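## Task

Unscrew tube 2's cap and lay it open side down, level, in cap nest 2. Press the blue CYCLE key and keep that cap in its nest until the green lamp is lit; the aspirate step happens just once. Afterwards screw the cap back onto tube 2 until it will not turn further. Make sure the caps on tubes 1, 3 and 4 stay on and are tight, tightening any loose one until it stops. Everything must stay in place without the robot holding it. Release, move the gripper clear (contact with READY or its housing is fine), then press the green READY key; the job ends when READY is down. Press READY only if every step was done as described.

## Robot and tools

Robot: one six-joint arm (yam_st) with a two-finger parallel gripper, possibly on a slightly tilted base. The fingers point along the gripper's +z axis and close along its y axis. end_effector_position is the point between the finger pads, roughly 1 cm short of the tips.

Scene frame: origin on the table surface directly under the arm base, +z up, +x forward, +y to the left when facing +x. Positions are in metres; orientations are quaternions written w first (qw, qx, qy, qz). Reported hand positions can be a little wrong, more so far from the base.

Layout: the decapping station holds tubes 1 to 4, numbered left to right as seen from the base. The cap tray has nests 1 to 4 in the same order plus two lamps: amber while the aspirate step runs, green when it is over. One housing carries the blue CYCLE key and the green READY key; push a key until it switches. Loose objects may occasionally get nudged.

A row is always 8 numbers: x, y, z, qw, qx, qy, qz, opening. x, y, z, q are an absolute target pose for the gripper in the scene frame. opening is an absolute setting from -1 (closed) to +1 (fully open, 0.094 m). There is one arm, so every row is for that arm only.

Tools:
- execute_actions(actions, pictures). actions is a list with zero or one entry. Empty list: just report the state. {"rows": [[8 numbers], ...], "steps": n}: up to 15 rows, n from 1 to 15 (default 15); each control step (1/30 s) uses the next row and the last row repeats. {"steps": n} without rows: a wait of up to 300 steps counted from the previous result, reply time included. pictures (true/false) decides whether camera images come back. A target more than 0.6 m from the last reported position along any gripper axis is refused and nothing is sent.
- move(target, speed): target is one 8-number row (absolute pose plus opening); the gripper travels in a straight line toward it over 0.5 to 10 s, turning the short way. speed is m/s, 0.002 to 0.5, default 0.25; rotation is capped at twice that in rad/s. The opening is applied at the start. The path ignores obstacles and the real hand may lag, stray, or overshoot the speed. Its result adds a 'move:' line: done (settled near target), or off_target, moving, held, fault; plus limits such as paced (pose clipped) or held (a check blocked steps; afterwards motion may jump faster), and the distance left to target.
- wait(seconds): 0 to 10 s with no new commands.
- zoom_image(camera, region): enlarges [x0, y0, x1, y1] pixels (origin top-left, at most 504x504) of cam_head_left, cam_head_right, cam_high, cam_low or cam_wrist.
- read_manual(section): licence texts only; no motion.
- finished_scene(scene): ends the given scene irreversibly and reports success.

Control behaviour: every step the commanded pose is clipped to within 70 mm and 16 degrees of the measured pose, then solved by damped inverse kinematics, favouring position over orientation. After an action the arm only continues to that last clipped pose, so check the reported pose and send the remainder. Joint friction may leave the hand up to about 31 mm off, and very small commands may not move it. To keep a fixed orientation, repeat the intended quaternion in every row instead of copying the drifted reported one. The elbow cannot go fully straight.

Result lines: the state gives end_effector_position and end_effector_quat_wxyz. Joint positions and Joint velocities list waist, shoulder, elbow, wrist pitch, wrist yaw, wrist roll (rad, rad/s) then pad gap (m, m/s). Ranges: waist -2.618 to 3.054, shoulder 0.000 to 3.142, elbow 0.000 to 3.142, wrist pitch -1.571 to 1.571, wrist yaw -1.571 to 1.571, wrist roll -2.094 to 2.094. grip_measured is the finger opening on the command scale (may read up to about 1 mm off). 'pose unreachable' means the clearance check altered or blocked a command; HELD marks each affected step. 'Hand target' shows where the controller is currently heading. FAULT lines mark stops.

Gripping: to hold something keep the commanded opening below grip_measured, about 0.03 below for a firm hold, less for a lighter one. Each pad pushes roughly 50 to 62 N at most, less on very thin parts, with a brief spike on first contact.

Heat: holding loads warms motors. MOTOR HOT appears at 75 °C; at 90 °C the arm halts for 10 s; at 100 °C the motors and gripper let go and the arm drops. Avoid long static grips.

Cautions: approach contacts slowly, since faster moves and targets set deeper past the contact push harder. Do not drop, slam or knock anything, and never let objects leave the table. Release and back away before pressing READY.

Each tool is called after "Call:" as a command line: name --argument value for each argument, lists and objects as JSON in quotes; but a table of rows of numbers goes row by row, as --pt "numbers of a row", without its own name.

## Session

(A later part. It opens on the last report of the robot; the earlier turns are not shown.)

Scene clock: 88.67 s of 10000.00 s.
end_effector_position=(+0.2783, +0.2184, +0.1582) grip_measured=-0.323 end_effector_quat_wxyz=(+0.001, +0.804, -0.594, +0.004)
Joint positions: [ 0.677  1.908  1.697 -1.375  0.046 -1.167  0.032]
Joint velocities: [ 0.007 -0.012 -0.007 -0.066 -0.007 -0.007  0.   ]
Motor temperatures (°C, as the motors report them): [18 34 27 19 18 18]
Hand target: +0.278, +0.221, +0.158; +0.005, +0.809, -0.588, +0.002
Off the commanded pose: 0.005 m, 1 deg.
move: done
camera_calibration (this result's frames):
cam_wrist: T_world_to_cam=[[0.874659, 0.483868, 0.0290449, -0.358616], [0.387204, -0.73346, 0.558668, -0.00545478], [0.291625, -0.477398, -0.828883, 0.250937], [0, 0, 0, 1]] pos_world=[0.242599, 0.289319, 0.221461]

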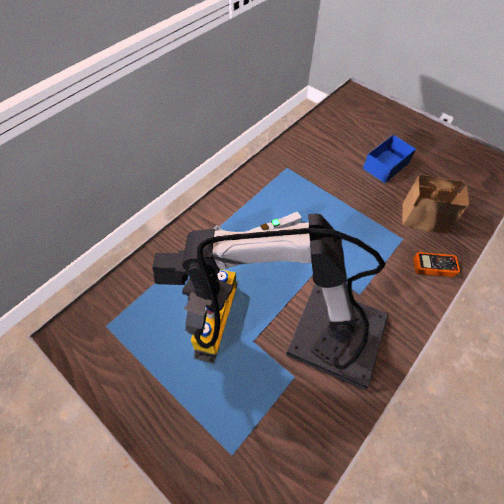

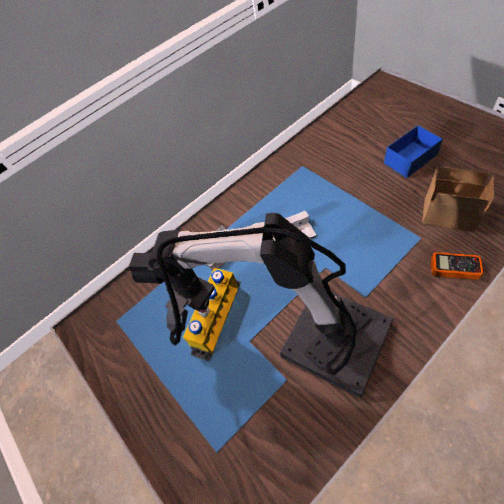

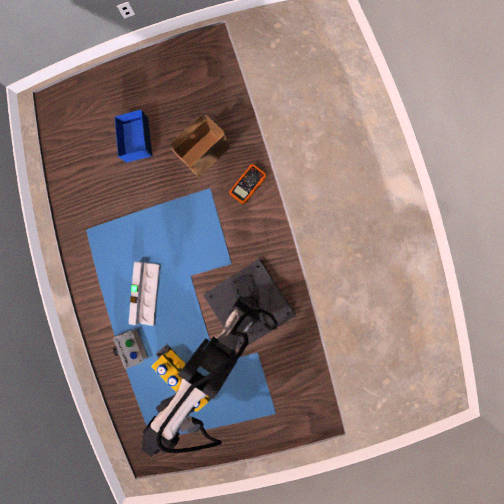

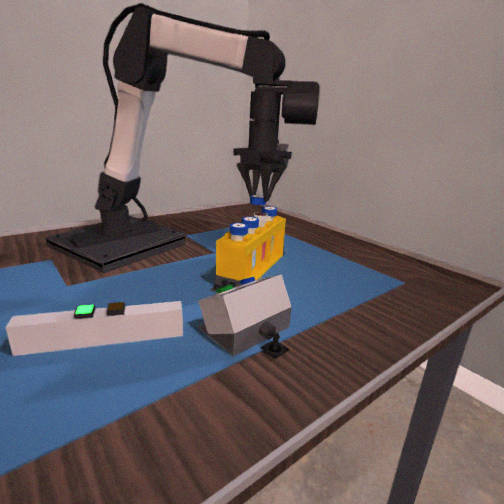

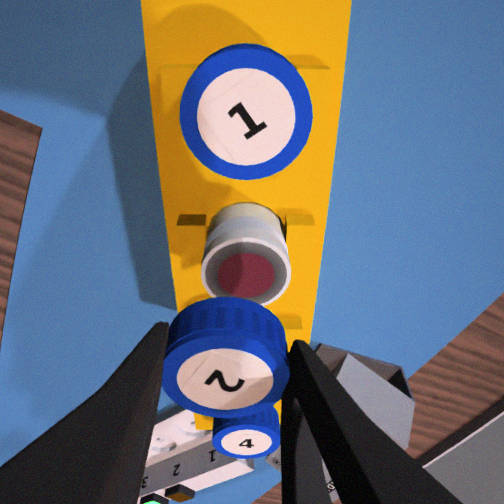

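Call:
move --target '[0.284,0.224,0.134,0,-0.809,0.588,0,-0.36]' --speed 0.05

Call:
zoom_image --camera "cam_wrist" --region '[130, 220, 330, 440]'

Scene clock: 91.20 s of 10000.00 s.
end_effector_position=(+0.2829, +0.2231, +0.1406) grip_measured=-0.323 end_effector_quat_wxyz=(-0.002, +0.807, -0.590, +0.005)
Joint positions: [ 0.677  1.927  1.653 -1.306  0.046 -1.178  0.032]
Joint velocities: [ 0.017 -0.007 -0.012  0.007 -0.066 -0.022  0.   ]
Motor temperatures (°C, as the motors report them): [18 34 27 19 18 18]
Hand target: +0.283, +0.224, +0.134; +0.000, +0.809, -0.588, -0.000
Off the commanded pose: 0.007 m, 1 deg.
move: done
camera_calibration (this result's frames):
cam_wrist: T_world_to_cam=[[0.869594, 0.49253, 0.0349491, -0.365748], [0.392007, -0.731684, 0.557646, 0.00447278], [0.300229, -0.471225, -0.829343, 0.233508], [0, 0, 0, 1]] pos_world=[0.246193, 0.293449, 0.203946]

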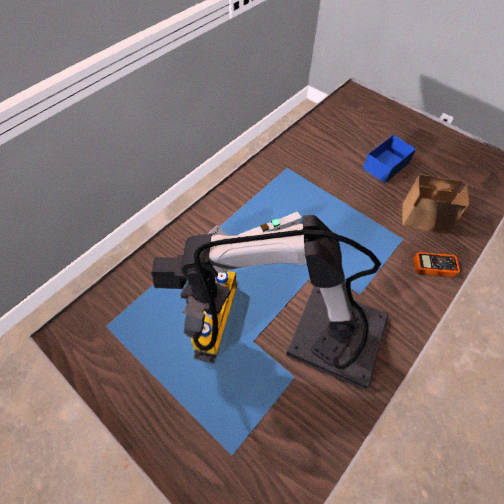

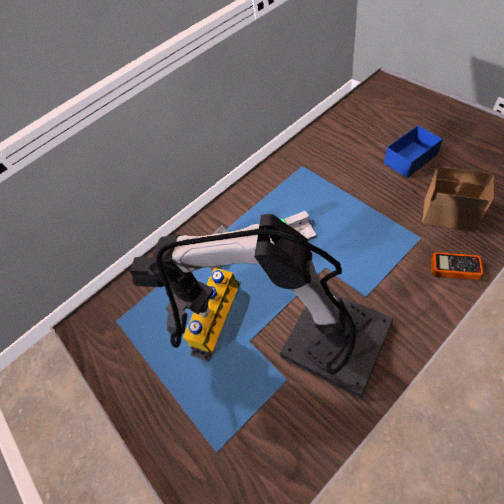

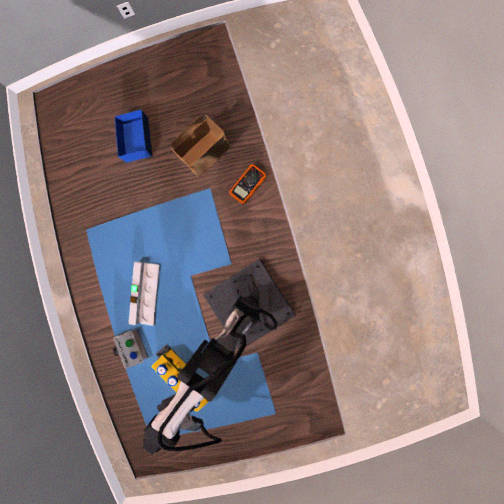

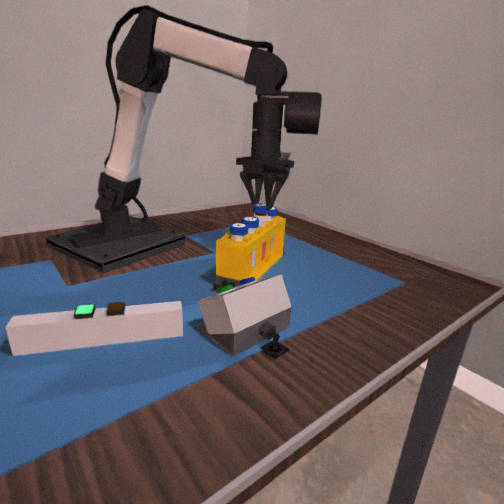

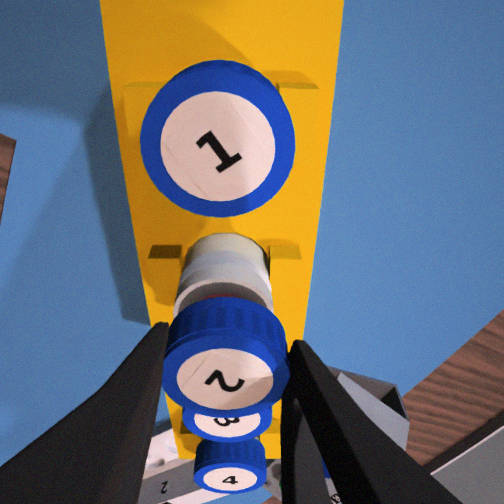

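Region (130, 220, 330, 440) of cam_wrist's 504x504 image, scaled by 2.291, with more detail than that image has; it fills the left 458 columns of this view, and the rest is white.

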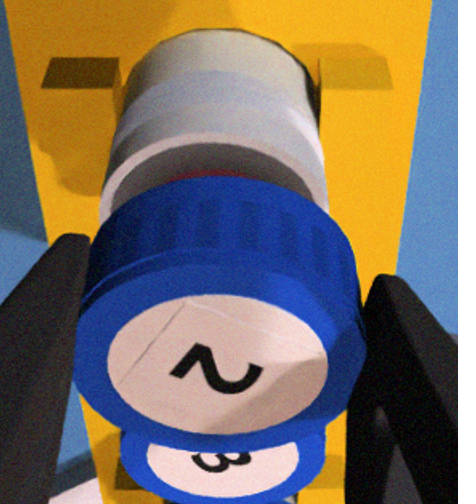

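About 1 mm right; descend aiming slightly inward.

Call:
move --target '[0.2825,0.2235,0.114,0,-0.809,0.588,0,-0.36]' --speed 0.02

Call:
zoom_image --camera "cam_wrist" --region '[130, 220, 330, 440]'

Scene clock: 93.60 s of 10000.00 s.
end_effector_position=(+0.2816, +0.2224, +0.1317) grip_measured=-0.323 end_effector_quat_wxyz=(-0.006, +0.808, -0.590, +0.006)
Joint positions: [ 0.677  1.916  1.602 -1.259  0.046 -1.179  0.032]
Joint velocities: [-0.012  0.002  0.002  0.037  0.051 -0.022  0.   ]
Motor temperatures (°C, as the motors report them): [18 34 27 19 18 18]
Hand target: +0.282, +0.223, +0.115; +0.000, +0.809, -0.588, -0.000
Off the commanded pose: 0.018 m, 1 deg.
move: off_target
camera_calibration (this result's frames):
cam_wrist: T_world_to_cam=[[0.868573, 0.493774, 0.0420504, -0.364879], [0.390125, -0.733632, 0.556406, 0.0105734], [0.305588, -0.466874, -0.829846, 0.223802], [0, 0, 0, 1]] pos_world=[0.244408, 0.292412, 0.195181]

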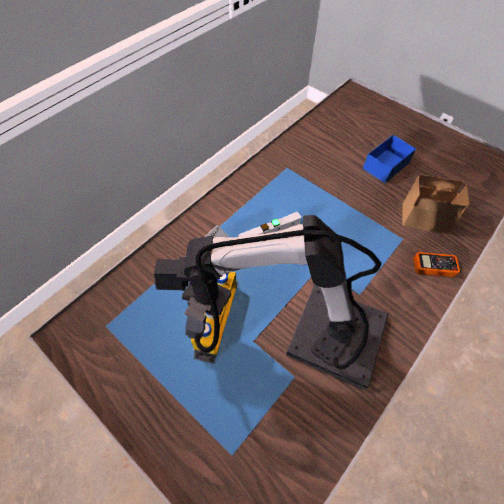

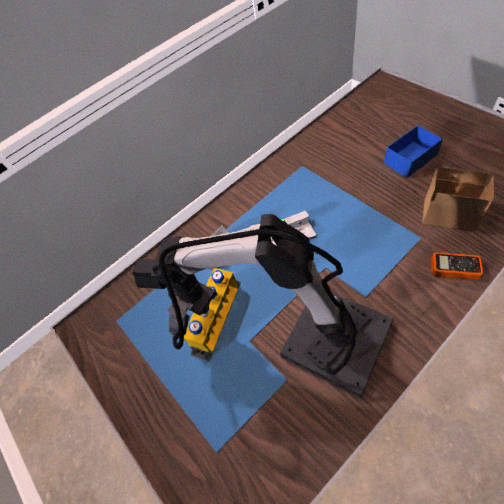

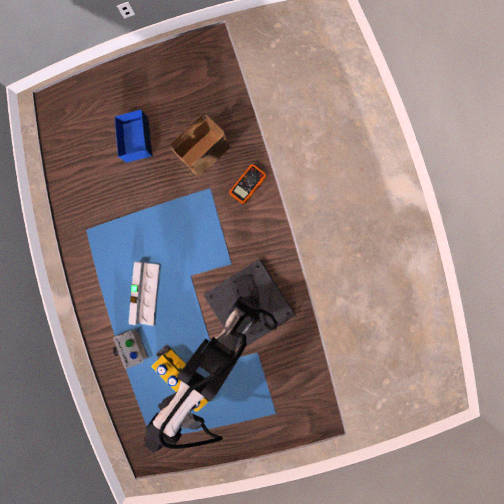

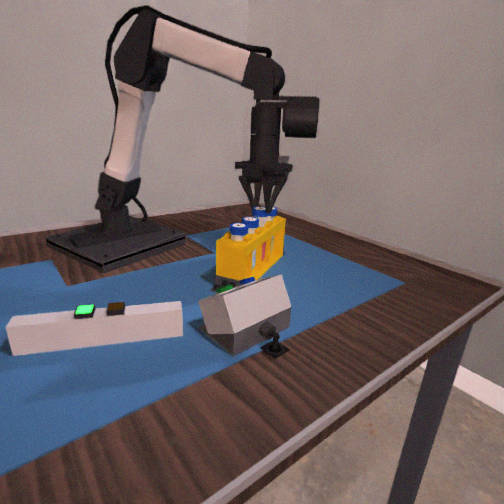

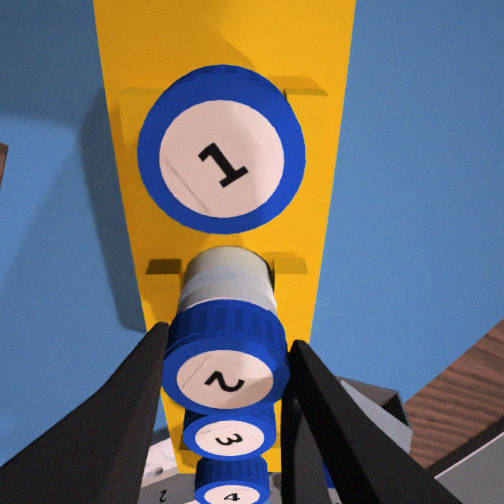

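Region (130, 220, 330, 440) of cam_wrist's 504x504 image, scaled by 2.291, with more detail than that image has; it fills the left 458 columns of this view, and the rest is white.

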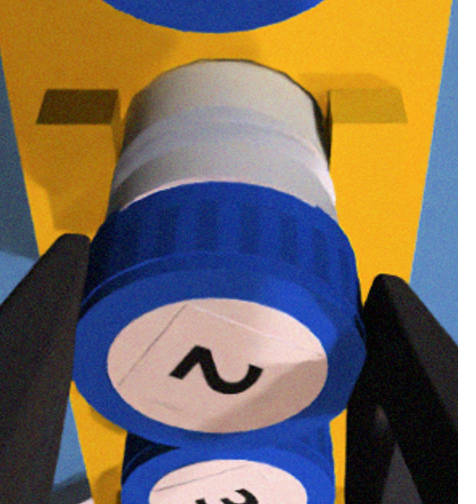

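Call:
execute_actions --actions '[{"rows":[[0.2805,0.227,0.122,0,-0.809,0.588,0,-0.36],[0.280,0.228,0.122,0,-0.809,0.588,0,-0.36],[0.2797,0.229,0.122,0,-0.809,0.588,0,-0.36]],"steps":15}]' --pictures false

Scene clock: 94.77 s of 10000.00 s.
end_effector_position=(+0.2816, +0.2224, +0.1317) grip_measured=-0.323 end_effector_quat_wxyz=(-0.006, +0.808, -0.590, +0.006)
Joint positions: [ 0.677  1.916  1.602 -1.259  0.046 -1.179  0.032]
Joint velocities: [ 0.007  0.002  0.017  0.007  0.022 -0.051 -0.001]
Motor temperatures (°C, as the motors report them): [18 34 27 19 18 18]
Hand target: +0.279, +0.229, +0.122; +0.000, +0.809, -0.588, +0.000
Off the commanded pose: 0.012 m, 1 deg.
Steps of this call (steps 1 to 20: nothing new was sent; steps 21 to 35: all 15 steps of this action). Readings (end_effector_position):
21: (+0.2816, +0.2224, +0.1317)
22: (+0.2816, +0.2224, +0.1317)
24: (+0.2816, +0.2224, +0.1317)
28: (+0.2816, +0.2224, +0.1317)
35: the state above

Call:
execute_actions --actions '[{"rows":[[0.2795,0.229,0.136,0,-0.809,0.588,0,-0.36]],"steps":12}]' --pictures false

Scene clock: 95.67 s of 10000.00 s.
end_effector_position=(+0.2814, +0.2252, +0.1366) grip_measured=-0.323 end_effector_quat_wxyz=(-0.005, +0.809, -0.587, +0.006)
Joint positions: [ 0.683  1.923  1.631 -1.283  0.045 -1.179  0.032]
Joint velocities: [-0.002 -0.007  0.012 -0.037 -0.022  0.022  0.001]
Motor temperatures (°C, as the motors report them): [18 34 27 19 18 18]
Hand target: +0.279, +0.229, +0.136; -0.000, +0.809, -0.588, +0.000
Off the commanded pose: 0.004 m, 1 deg.
Steps of this call (steps 1 to 15: nothing new was sent; steps 16 to 27: all 12 steps of this action). Readings (end_effector_position):
16: (+0.2818, +0.2228, +0.1336)
17: (+0.2824, +0.2238, +0.1343)
19: (+0.2831, +0.2256, +0.1357)
23: (+0.2822, +0.2259, +0.1366)
27: the state above

Call:
move --target '[0.281,0.225,0.116,0,-0.809,0.588,0,-0.36]' --speed 0.02

Call:
zoom_image --camera "cam_wrist" --region '[130, 220, 330, 440]'

Scene clock: 97.60 s of 10000.00 s.
end_effector_position=(+0.2807, +0.2254, +0.1245) grip_measured=-0.323 end_effector_quat_wxyz=(-0.006, +0.809, -0.587, +0.005)
Joint positions: [ 0.683  1.923  1.583 -1.234  0.044 -1.179  0.032]
Joint velocities: [ 0.007 -0.002  0.007 -0.051  0.051 -0.007  0.002]
Motor temperatures (°C, as the motors report them): [18 34 27 19 18 18]
Hand target: +0.281, +0.225, +0.116; +0.000, +0.809, -0.588, -0.000
Off the commanded pose: 0.009 m, 1 deg.
move: done
camera_calibration (this result's frames):
cam_wrist: T_world_to_cam=[[0.865385, 0.499404, 0.0412784, -0.365502], [0.395639, -0.731481, 0.555342, 0.0151996], [0.307534, -0.464254, -0.830597, 0.21849], [0, 0, 0, 1]] pos_world=[0.243094, 0.295086, 0.188123]

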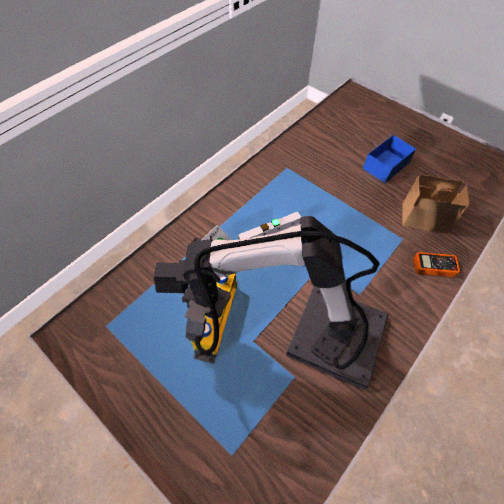

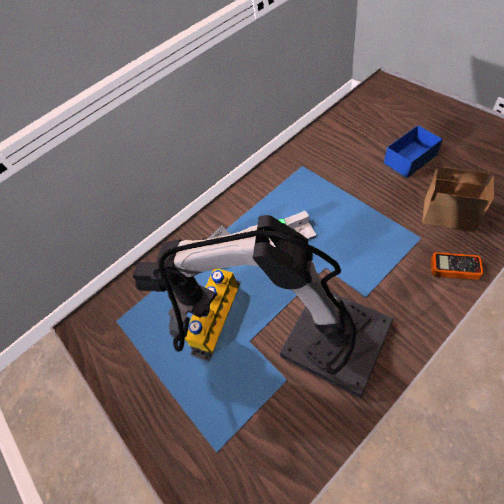

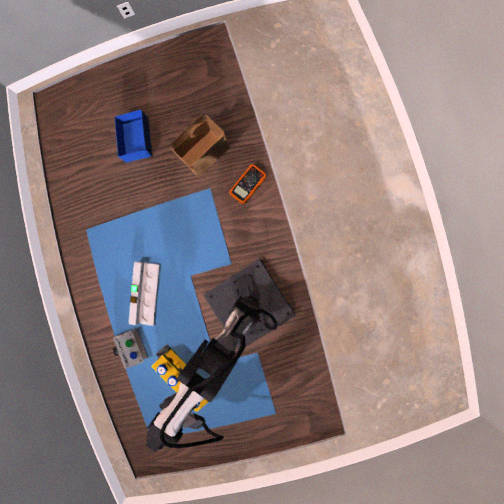

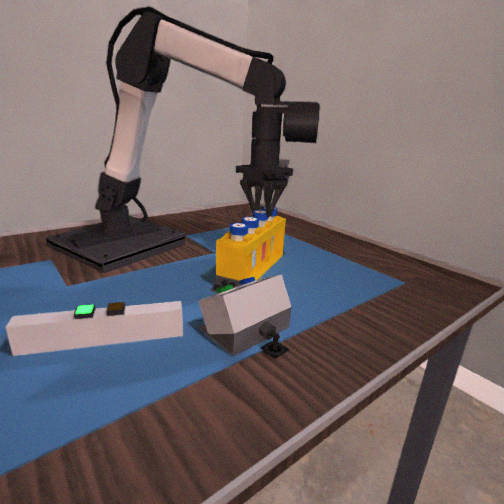

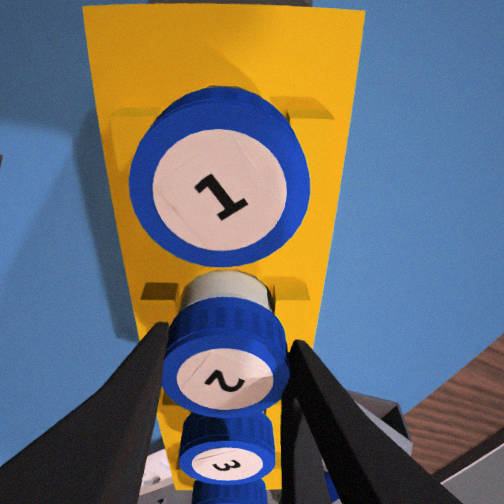

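Region (130, 220, 330, 440) of cam_wrist's 504x504 image, scaled by 2.291, with more detail than that image has; it fills the left 458 columns of this view, and the rest is white.

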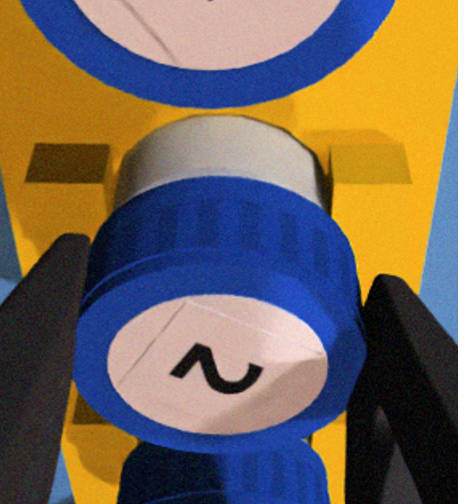

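On. Push to seat, then release and recentre.

Call:
execute_actions --actions '[{"rows":[[0.281,0.225,0.113,0,-0.809,0.588,0,-0.36],[0.281,0.225,0.111,0,-0.809,0.588,0,-0.36],[0.281,0.225,0.109,0,-0.809,0.588,0,-0.36]],"steps":10}]' --pictures false

Call:
execute_actions --actions '[{"rows":[[0.281,0.225,0.118,0,-0.809,0.588,0,-0.36],[0.281,0.225,0.118,0,-0.809,0.588,0,-0.36],[0.281,0.225,0.118,0,-0.809,0.588,0,-0.05]],"steps":8}]' --pictures false

Call:
move --target '[0.285,0.217,0.110,0,-0.809,0.588,0,-0.05]' --speed 0.03

Scene clock: 99.47 s of 10000.00 s.
end_effector_position=(+0.2806, +0.2254, +0.1236) grip_measured=-0.323 end_effector_quat_wxyz=(-0.006, +0.809, -0.587, +0.005)
Joint positions: [ 0.683  1.923  1.579 -1.23   0.044 -1.179  0.032]
Joint velocities: [-0.007 -0.017  0.007 -0.007  0.037 -0.007 -0.001]
Motor temperatures (°C, as the motors report them): [18 34 27 19 18 18]
Hand target: +0.280, +0.225, +0.109; +0.000, +0.809, -0.588, -0.000
Off the commanded pose: 0.015 m, 1 deg.
Steps of this call (steps 1 to 46: nothing new was sent; steps 47 to 56: all 10 steps of this action). Readings (end_effector_position):
47: (+0.2807, +0.2254, +0.1243)
48: (+0.2806, +0.2254, +0.1239)
50: (+0.2806, +0.2254, +0.1236)
54: (+0.2806, +0.2254, +0.1236)
56: the state above

Scene clock: 99.73 s of 10000.00 s.
end_effector_position=(+0.2805, +0.2254, +0.1222) grip_measured=-0.052 end_effector_quat_wxyz=(-0.004, +0.810, -0.587, +0.004)
Joint positions: [ 0.683  1.927  1.579 -1.23   0.044 -1.179  0.045]
Joint velocities: [-0.002 -0.007  0.007 -0.007  0.037 -0.007  0.   ]
Motor temperatures (°C, as the motors report them): [18 34 27 19 18 18]
Hand target: +0.281, +0.225, +0.118; -0.000, +0.809, -0.588, -0.000
Off the commanded pose: 0.004 m, 1 deg.
Steps of this call (steps 1 to 8: all 8 steps of this action). Readings (end_effector_position):
1: (+0.2805, +0.2253, +0.1236)
2: (+0.2805, +0.2253, +0.1236)
4: (+0.2805, +0.2254, +0.1232)
8: the state above

Scene clock: 100.73 s of 10000.00 s.
end_effector_position=(+0.2842, +0.2177, +0.1155) grip_measured=-0.052 end_effector_quat_wxyz=(-0.001, +0.807, -0.590, +0.004)
Joint positions: [ 0.659  1.927  1.554 -1.21   0.044 -1.196  0.045]
Joint velocities: [ 0.012 -0.012 -0.002 -0.037 -0.007 -0.051 -0.   ]
Motor temperatures (°C, as the motors report them): [18 34 27 19 18 18]
Hand target: +0.285, +0.217, +0.110; +0.000, +0.809, -0.588, -0.000
Off the commanded pose: 0.006 m, 1 deg.
move: done
camera_calibration (this result's frames):
cam_wrist: T_world_to_cam=[[0.869101, 0.493651, 0.0311901, -0.36297], [0.395154, -0.730854, 0.556511, 0.0130913], [0.297518, -0.47134, -0.830254, 0.210706], [0, 0, 0, 1]] pos_world=[0.247595, 0.288062, 0.178975]

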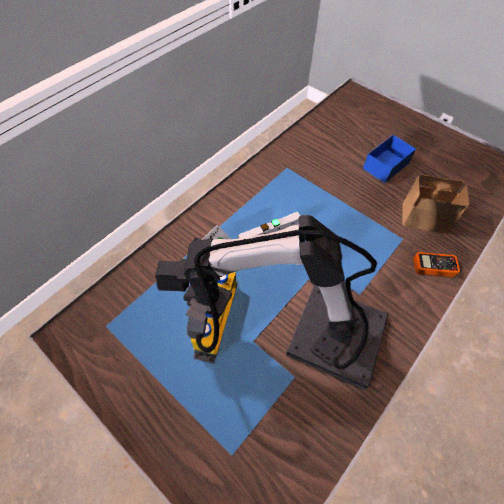

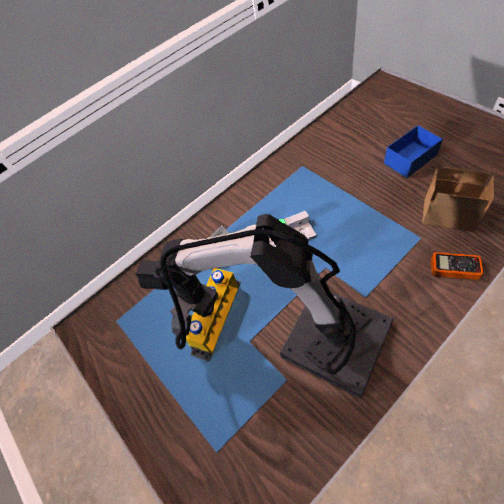

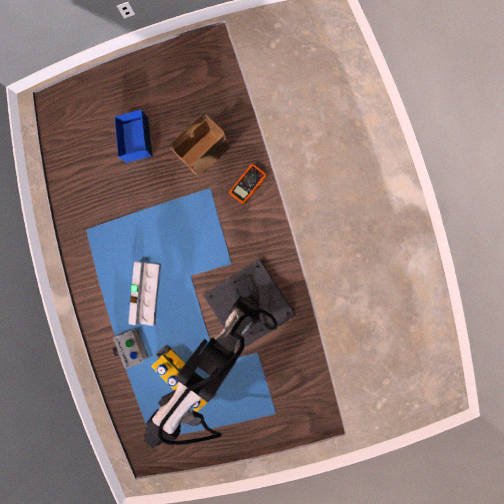

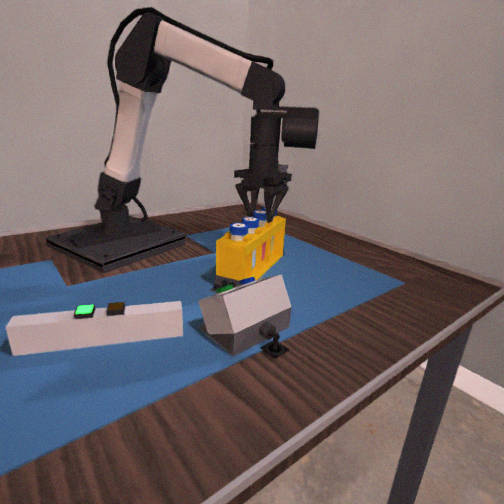

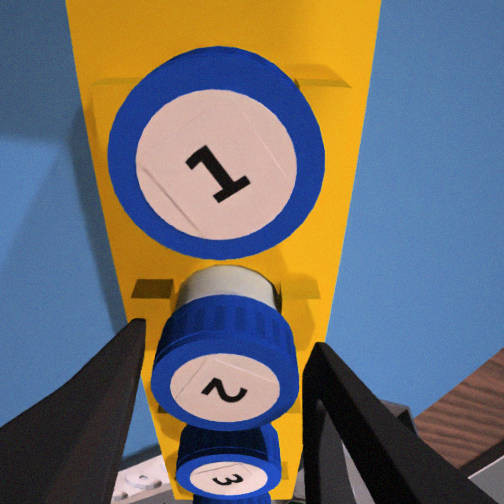

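Overshot ~3 mm; nudge back.

Call:
execute_actions --actions '[{"rows":[[0.2805,0.2225,0.114,0,-0.809,0.588,0,-0.05]],"steps":10}]' --pictures false

Scene clock: 101.50 s of 10000.00 s.
end_effector_position=(+0.2833, +0.2197, +0.1156) grip_measured=-0.052 end_effector_quat_wxyz=(-0.002, +0.809, -0.587, +0.004)
Joint positions: [ 0.665  1.927  1.554 -1.207  0.044 -1.197  0.045]
Joint velocities: [ 0.017 -0.012 -0.002 -0.022 -0.051 -0.007  0.001]
Motor temperatures (°C, as the motors report them): [18 34 27 19 18 18]
Hand target: +0.280, +0.222, +0.114; -0.000, +0.809, -0.588, +0.000
Off the commanded pose: 0.004 m, 1 deg.
Steps of this call (steps 1 to 13: nothing new was sent; steps 14 to 23: all 10 steps of this action). Readings (end_effector_position):
14: (+0.2845, +0.2182, +0.1155)
15: (+0.2844, +0.2184, +0.1155)
17: (+0.2839, +0.2191, +0.1156)
21: (+0.2833, +0.2197, +0.1156)
23: the state above

Call:
execute_actions --actions '[{"rows":[[0.282,0.22,0.114,0,-0.809,0.588,0,-0.36],[0.282,0.22,0.114,0,-0.809,0.588,0,-0.36],[0.282,0.22,0.114,0,-0.809,0.588,0,-0.36],[0.282,0.22,0.114,0,-0.809,0.588,0,-0.36],[0.282,0.22,0.114,0,-0.809,0.588,0,-0.36],[0.282,0.22,0.114,0,-0.809,0.588,0,-0.36],[0.282,0.22,0.102,0,-0.809,0.588,0,-0.36]],"steps":11}]' --pictures false

Call:
execute_actions --actions '[{"rows":[[0.282,0.22,0.102,0,-0.407,0.914,0,-0.36]],"steps":15}]' --pictures false

Call:
execute_actions --actions '[{"rows":[[0.282,0.22,0.102,0,0.105,0.995,0,-0.36]],"steps":15}]' --pictures false

Call:
execute_actions --actions '[{"rows":[[0.282,0.22,0.102,0,0.515,0.857,0,-0.36]],"steps":15}]' --pictures false

Call:
execute_actions --actions '[{"rows":[[0.282,0.22,0.102,0,0.515,0.857,0,-0.36]],"steps":15}]' --pictures false

Scene clock: 104.00 s of 10000.00 s.
end_effector_position=(+0.2828, +0.2196, +0.1146) grip_measured=-0.309 end_effector_quat_wxyz=(-0.003, +0.810, -0.587, +0.004)
Joint positions: [ 0.665  1.924  1.546 -1.201  0.043 -1.197  0.032]
Joint velocities: [-0.002 -0.002 -0.007  0.037  0.007 -0.022 -0.   ]
Motor temperatures (°C, as the motors report them): [18 34 27 19 18 18]
Hand target: +0.282, +0.220, +0.102; +0.000, +0.809, -0.588, +0.000
Off the commanded pose: 0.013 m, 1 deg.
Steps of this call (steps 1 to 64: nothing new was sent; steps 65 to 75: all 11 steps of this action). Readings (end_effector_position):
65: (+0.2833, +0.2197, +0.1156)
66: (+0.2829, +0.2195, +0.1156)
68: (+0.2829, +0.2196, +0.1156)
72: (+0.2828, +0.2196, +0.1146)
75: the state above

Scene clock: 104.50 s of 10000.00 s.
end_effector_position=(+0.2824, +0.2195, +0.1146) grip_measured=-0.309 end_effector_quat_wxyz=(+0.003, -0.567, +0.824, -0.002)
Joint positions: [ 0.665  1.924  1.546 -1.202  0.042 -0.517  0.032]
Joint velocities: [ 0.002 -0.007 -0.012 -0.081 -0.037  1.355  0.   ]
Motor temperatures (°C, as the motors report them): [18 34 27 19 18 18]
Hand target: +0.282, +0.220, +0.102; -0.003, -0.479, +0.878, +0.004
Off the commanded pose: 0.013 m, 21 deg; orientation clipped at the last step of the last action.
Steps of this call (steps 1 to 15: all 15 steps of this action). Readings (end_effector_position):
1: (+0.2828, +0.2196, +0.1146)
2: (+0.2827, +0.2196, +0.1146)
4: (+0.2827, +0.2196, +0.1146)
8: (+0.2826, +0.2196, +0.1146)
15: the state above

Scene clock: 105.00 s of 10000.00 s.
end_effector_position=(+0.2819, +0.2197, +0.1146) grip_measured=-0.309 end_effector_quat_wxyz=(+0.003, -0.257, +0.966, +0.000)
Joint positions: [ 0.665  1.924  1.546 -1.203  0.039  0.17   0.032]
Joint velocities: [-0.007 -0.007 -0.012 -0.022 -0.081  1.297  0.   ]
Motor temperatures (°C, as the motors report them): [18 34 27 19 18 18]
Hand target: +0.282, +0.220, +0.102; -0.004, -0.155, +0.988, +0.003
Off the commanded pose: 0.013 m, 42 deg; orientation clipped at the last step of the last action.
Steps of this call (steps 1 to 15: all 15 steps of this action). Readings (end_effector_position):
1: (+0.2824, +0.2196, +0.1146)
2: (+0.2824, +0.2196, +0.1146)
4: (+0.2823, +0.2195, +0.1146)
8: (+0.2822, +0.2196, +0.1146)
15: the state above

Scene clock: 105.50 s of 10000.00 s.
end_effector_position=(+0.2813, +0.2202, +0.1143) grip_measured=-0.309 end_effector_quat_wxyz=(+0.001, +0.083, +0.997, +0.003)
Joint positions: [ 0.665  1.924  1.545 -1.202  0.034  0.856  0.032]
Joint velocities: [-0.002 -0.002 -0.002  0.051 -0.037  1.282 -0.   ]
Motor temperatures (°C, as the motors report them): [18 34 27 19 18 18]
Hand target: +0.282, +0.220, +0.102; -0.006, +0.187, +0.982, +0.003
Off the commanded pose: 0.012 m, 52 deg; orientation clipped at the last step of the last action.
Steps of this call (steps 1 to 15: all 15 steps of this action). Readings (end_effector_position):
1: (+0.2817, +0.2195, +0.1143)
2: (+0.2817, +0.2195, +0.1143)
4: (+0.2816, +0.2196, +0.1143)
8: (+0.2814, +0.2200, +0.1143)
15: the state above

Scene clock: 106.00 s of 10000.00 s.
end_effector_position=(+0.2814, +0.2207, +0.1139) grip_measured=-0.309 end_effector_quat_wxyz=(-0.001, +0.413, +0.911, +0.004)
Joint positions: [ 0.665  1.924  1.543 -1.199  0.033  1.54   0.032]
Joint velocities: [-0.012 -0.032 -0.017  0.066 -0.007  1.341  0.   ]
Motor temperatures (°C, as the motors report them): [18 34 27 19 18 18]
Hand target: +0.282, +0.220, +0.102; -0.006, +0.505, +0.863, -0.001
Off the commanded pose: 0.012 m, 13 deg.
Steps of this call (steps 1 to 15: all 15 steps of this action). Readings (end_effector_position):
1: (+0.2814, +0.2203, +0.1143)
2: (+0.2814, +0.2203, +0.1143)
4: (+0.2814, +0.2203, +0.1143)
8: (+0.2812, +0.2204, +0.1139)
15: the state above

Call:
execute_actions --actions '[{"rows":[[0.282,0.22,0.102,0,0.515,0.857,0,-0.36],[0.282,0.22,0.102,0,0.515,0.857,0,-0.36],[0.282,0.22,0.102,0,0.515,0.857,0,-0.36],[0.282,0.22,0.114,0,0.515,0.857,0,-0.36],[0.282,0.22,0.114,0,0.515,0.857,0,-0.36],[0.282,0.22,0.114,0,0.515,0.857,0,-0.36],[0.282,0.22,0.114,0,0.515,0.857,0,-0.12],[0.282,0.22,0.114,0,0.515,0.857,0,-0.12],[0.282,0.22,0.114,0,0.515,0.857,0,-0.12],[0.282,0.22,0.114,0,0.515,0.857,0,-0.12],[0.282,0.22,0.114,0,0.3,0.954,0,-0.12]],"steps":15}]' --pictures false

Call:
execute_actions --actions '[{"rows":[[0.282,0.22,0.114,0,0.3,0.954,0,-0.12]],"steps":10}]' --pictures false

Call:
move --target '[0.282,0.22,0.114,0,-0.899,0.438,0,-0.12]' --speed 0.5

Scene clock: 109.70 s of 10000.00 s.
end_effector_position=(+0.2817, +0.2203, +0.1139) grip_measured=-0.122 end_effector_quat_wxyz=(+0.001, +0.409, +0.913, +0.003)
Joint positions: [ 0.665  1.924  1.543 -1.199  0.036  1.532  0.041]
Joint velocities: [-0.012  0.007 -0.002 -0.007 -0.066 -1.326 -0.001]
Motor temperatures (°C, as the motors report them): [18 34 27 19 18 18]
Hand target: +0.282, +0.220, +0.114; +0.004, +0.312, +0.950, -0.002
Off the commanded pose: 0.000 m, 13 deg; orientation clipped at the last step of the last action.
Steps of this call (steps 1 to 96: nothing new was sent; steps 97 to 111: all 15 steps of this action). Readings (end_effector_position):
97: (+0.2814, +0.2208, +0.1137)
98: (+0.2814, +0.2207, +0.1136)
100: (+0.2814, +0.2208, +0.1138)
104: (+0.2815, +0.2207, +0.1139)
111: the state above

Scene clock: 110.03 s of 10000.00 s.
end_effector_position=(+0.2817, +0.2203, +0.1139) grip_measured=-0.122 end_effector_quat_wxyz=(+0.001, +0.318, +0.948, +0.003)
Joint positions: [ 0.665  1.924  1.543 -1.199  0.036  1.336  0.041]
Joint velocities: [ 0.007 -0.017 -0.002  0.081  0.007 -0.198  0.001]
Motor temperatures (°C, as the motors report them): [18 34 27 19 18 18]
Hand target: +0.282, +0.220, +0.114; +0.000, +0.300, +0.954, +0.000
Off the commanded pose: 0.000 m, 2 deg.
Steps of this call (steps 1 to 10: all 10 steps of this action). Readings (end_effector_position):
1: (+0.2817, +0.2203, +0.1139)
2: (+0.2817, +0.2203, +0.1139)
4: (+0.2817, +0.2203, +0.1139)
8: (+0.2817, +0.2203, +0.1139)
10: the state above

Scene clock: 113.97 s of 10000.00 s.
end_effector_position=(+0.2818, +0.2202, +0.1139) grip_measured=-0.122 end_effector_quat_wxyz=(-0.003, +0.896, -0.444, +0.001)
Joint positions: [ 0.665  1.924  1.543 -1.199  0.036 -1.533  0.041]
Joint velocities: [-0.017  0.002 -0.007  0.007  0.022  0.007 -0.001]
Motor temperatures (°C, as the motors report them): [18 34 27 19 18 18]
Hand target: +0.282, +0.220, +0.114; -0.000, +0.899, -0.438, -0.000
Off the commanded pose: 0.000 m, 1 deg.
move: done
camera_calibration (this result's frames):
cam_wrist: T_world_to_cam=[[0.652941, 0.756685, 0.0331068, -0.359277], [0.619419, -0.558627, 0.551594, -0.0838492], [0.435877, -0.339651, -0.833455, 0.143661], [0, 0, 0, 1]] pos_world=[0.223906, 0.273814, 0.177881]

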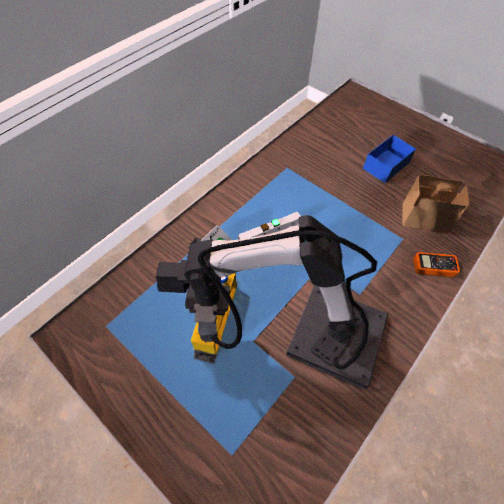

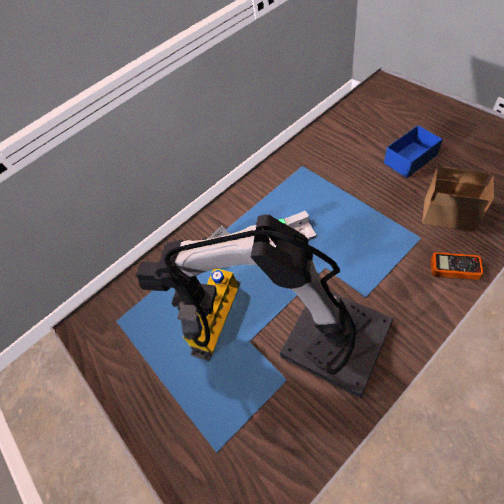

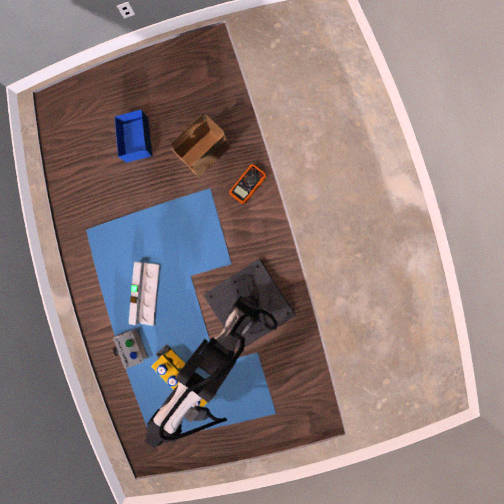

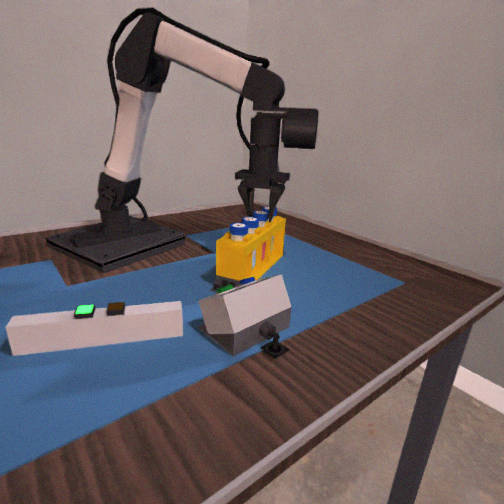

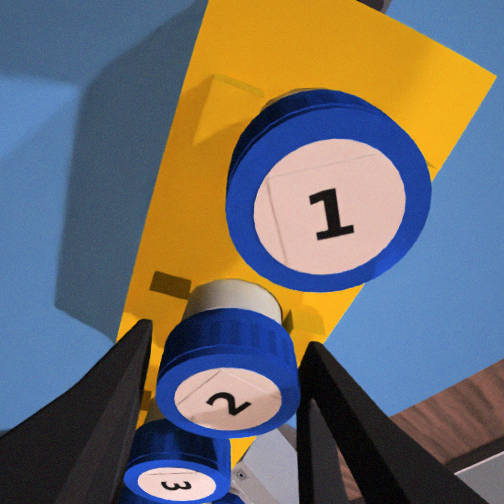

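Call:
execute_actions --actions '[{"rows":[[0.282,0.22,0.113,0,-0.899,0.438,0,-0.36],[0.282,0.22,0.113,0,-0.899,0.438,0,-0.36],[0.282,0.22,0.113,0,-0.899,0.438,0,-0.36],[0.282,0.22,0.113,0,-0.899,0.438,0,-0.36],[0.282,0.22,0.113,0,-0.899,0.438,0,-0.36],[0.282,0.22,0.104,0,-0.899,0.438,0,-0.36]],"steps":9}]' --pictures false

Call:
execute_actions --actions '[{"rows":[[0.282,0.22,0.104,0,0.301,0.954,0,-0.36]],"steps":15}]' --pictures false

Call:
execute_actions --actions '[{"rows":[[0.282,0.22,0.104,0,0.301,0.954,0,-0.36]],"steps":15}]' --pictures false

Call:
execute_actions --actions '[{"rows":[[0.282,0.22,0.104,0,0.301,0.954,0,-0.36]],"steps":15}]' --pictures false

Call:
execute_actions --actions '[{"rows":[[0.282,0.22,0.104,0,0.301,0.954,0,-0.36]],"steps":15}]' --pictures false

Scene clock: 116.57 s of 10000.00 s.
end_effector_position=(+0.2818, +0.2202, +0.1133) grip_measured=-0.314 end_effector_quat_wxyz=(-0.003, +0.897, -0.442, +0.001)
Joint positions: [ 0.665  1.924  1.541 -1.196  0.036 -1.536  0.032]
Joint velocities: [-0.002 -0.007  0.002 -0.007 -0.007  0.007 -0.   ]
Motor temperatures (°C, as the motors report them): [18 34 27 19 18 18]
Hand target: +0.282, +0.220, +0.104; +0.000, +0.899, -0.438, -0.000
Off the commanded pose: 0.009 m, 1 deg.
Steps of this call (steps 1 to 69: nothing new was sent; steps 70 to 78: all 9 steps of this action). Readings (end_effector_position):
70: (+0.2818, +0.2202, +0.1139)
71: (+0.2819, +0.2203, +0.1139)
73: (+0.2819, +0.2203, +0.1139)
77: (+0.2818, +0.2202, +0.1133)
78: the state above

Scene clock: 117.07 s of 10000.00 s.
end_effector_position=(+0.2820, +0.2205, +0.1133) grip_measured=-0.314 end_effector_quat_wxyz=(-0.004, +0.699, -0.715, -0.000)
Joint positions: [ 0.665  1.924  1.541 -1.195  0.036 -0.858  0.032]
Joint velocities: [ 0.017 -0.017  0.007 -0.037 -0.037  1.297  0.001]
Motor temperatures (°C, as the motors report them): [18 34 27 19 18 18]
Hand target: +0.282, +0.220, +0.104; -0.001, +0.620, -0.784, -0.005
Off the commanded pose: 0.009 m, 124 deg; orientation clipped at the last step of the last action.
Steps of this call (steps 1 to 15: all 15 steps of this action). Readings (end_effector_position):
1: (+0.2818, +0.2202, +0.1133)
2: (+0.2818, +0.2202, +0.1133)
4: (+0.2818, +0.2203, +0.1133)
8: (+0.2819, +0.2203, +0.1133)
15: the state above

Scene clock: 117.57 s of 10000.00 s.
end_effector_position=(+0.2821, +0.2206, +0.1130) grip_measured=-0.314 end_effector_quat_wxyz=(+0.004, -0.418, +0.908, +0.002)
Joint positions: [ 0.665  1.924  1.539 -1.193  0.036 -0.174  0.032]
Joint velocities: [-0.012  0.017 -0.002 -0.022 -0.022  1.253 -0.   ]
Motor temperatures (°C, as the motors report them): [18 34 27 19 18 18]
Hand target: +0.282, +0.220, +0.104; -0.001, -0.321, +0.947, +0.005
Off the commanded pose: 0.009 m, 84 deg; orientation clipped at the last step of the last action.
Steps of this call (steps 1 to 15: all 15 steps of this action). Readings (end_effector_position):
1: (+0.2819, +0.2204, +0.1131)
2: (+0.2819, +0.2204, +0.1130)
4: (+0.2820, +0.2205, +0.1130)
8: (+0.2821, +0.2206, +0.1130)
15: the state above

Scene clock: 118.07 s of 10000.00 s.
end_effector_position=(+0.2822, +0.2204, +0.1126) grip_measured=-0.314 end_effector_quat_wxyz=(+0.003, -0.089, +0.996, +0.003)
Joint positions: [ 0.665  1.924  1.538 -1.191  0.036  0.511  0.032]
Joint velocities: [ 0.002  0.007  0.002 -0.007 -0.022  1.282 -0.001]
Motor temperatures (°C, as the motors report them): [18 34 27 19 18 18]
Hand target: +0.282, +0.220, +0.104; -0.003, +0.015, +1.000, +0.004
Off the commanded pose: 0.009 m, 45 deg; orientation clipped at the last step of the last action.
Steps of this call (steps 1 to 15: all 15 steps of this action). Readings (end_effector_position):
1: (+0.2820, +0.2206, +0.1129)
2: (+0.2820, +0.2205, +0.1126)
4: (+0.2820, +0.2205, +0.1126)
8: (+0.2821, +0.2205, +0.1126)
15: the state above

Scene clock: 118.57 s of 10000.00 s.
end_effector_position=(+0.2823, +0.2202, +0.1123) grip_measured=-0.314 end_effector_quat_wxyz=(+0.002, +0.235, +0.972, +0.004)
Joint positions: [ 0.664  1.924  1.537 -1.19   0.036  1.163  0.032]
Joint velocities: [ 0.012 -0.002 -0.007  0.007 -0.022  0.784  0.   ]
Motor temperatures (°C, as the motors report them): [18 34 27 19 18 18]
Hand target: +0.282, +0.220, +0.104; -0.002, +0.297, +0.955, +0.000
Off the commanded pose: 0.008 m, 8 deg.
Steps of this call (steps 1 to 15: all 15 steps of this action). Readings (end_effector_position):
1: (+0.2822, +0.2204, +0.1126)
2: (+0.2822, +0.2204, +0.1126)
4: (+0.2822, +0.2204, +0.1126)
8: (+0.2822, +0.2203, +0.1123)
15: the state above

Steps: a=135, 125.

Call:
execute_actions --actions '[{"rows":[[0.282,0.22,0.105,0,0.383,0.924,0,-0.36]],"steps":13}]' --pictures false

Call:
execute_actions --actions '[{"rows":[[0.282,0.22,0.105,0,0.462,0.887,0,-0.36]],"steps":15}]' --pictures false

Scene clock: 119.70 s of 10000.00 s.
end_effector_position=(+0.2824, +0.2202, +0.1123) grip_measured=-0.314 end_effector_quat_wxyz=(+0.002, +0.371, +0.929, +0.004)
Joint positions: [ 0.664  1.924  1.537 -1.19   0.037  1.448  0.032]
Joint velocities: [-0.007  0.012  0.012 -0.022 -0.066  0.139  0.001]
Motor temperatures (°C, as the motors report them): [18 34 27 19 18 18]
Hand target: +0.282, +0.220, +0.105; -0.000, +0.383, +0.924, -0.000
Off the commanded pose: 0.007 m, 2 deg.
Steps of this call (steps 1 to 21: nothing new was sent; steps 22 to 34: all 13 steps of this action). Readings (end_effector_position):
22: (+0.2824, +0.2202, +0.1123)
23: (+0.2824, +0.2202, +0.1123)
25: (+0.2824, +0.2202, +0.1123)
29: (+0.2824, +0.2202, +0.1123)
34: the state above

Scene clock: 120.20 s of 10000.00 s.
end_effector_position=(+0.2824, +0.2201, +0.1123) grip_measured=-0.314 end_effector_quat_wxyz=(+0.002, +0.440, +0.898, +0.004)
Joint positions: [ 0.664  1.924  1.537 -1.19   0.037  1.598  0.032]
Joint velocities: [-0.007  0.007  0.017  0.007 -0.022  0.007  0.001]
Motor temperatures (°C, as the motors report them): [18 34 27 19 18 18]
Hand target: +0.282, +0.220, +0.105; -0.000, +0.462, +0.887, -0.000
Off the commanded pose: 0.007 m, 3 deg.
Steps of this call (steps 1 to 15: all 15 steps of this action). Readings (end_effector_position):
1: (+0.2824, +0.2202, +0.1123)
2: (+0.2824, +0.2202, +0.1123)
4: (+0.2824, +0.2202, +0.1123)
8: (+0.2824, +0.2202, +0.1123)
15: the state above

Call:
execute_actions --actions '[{"rows":[[0.282,0.22,0.105,0,0.53,0.848,0,-0.36]],"steps":15}]' --pictures false

Scene clock: 121.20 s of 10000.00 s.
end_effector_position=(+0.2824, +0.2202, +0.1123) grip_measured=-0.313 end_effector_quat_wxyz=(+0.002, +0.468, +0.884, +0.004)
Joint positions: [ 0.665  1.924  1.537 -1.19   0.039  1.663  0.032]
Joint velocities: [-0.002 -0.032  0.007 -0.022  0.022 -0.022  0.001]
Motor temperatures (°C, as the motors report them): [18 34 27 19 18 18]
Hand target: +0.282, +0.220, +0.105; -0.002, +0.527, +0.850, -0.000
Off the commanded pose: 0.007 m, 8 deg.
Steps of this call (steps 1 to 15: nothing new was sent; steps 16 to 30: all 15 steps of this action). Readings (end_effector_position):
16: (+0.2824, +0.2201, +0.1123)
17: (+0.2825, +0.2201, +0.1123)
19: (+0.2825, +0.2200, +0.1123)
23: (+0.2826, +0.2200, +0.1123)
30: the state above


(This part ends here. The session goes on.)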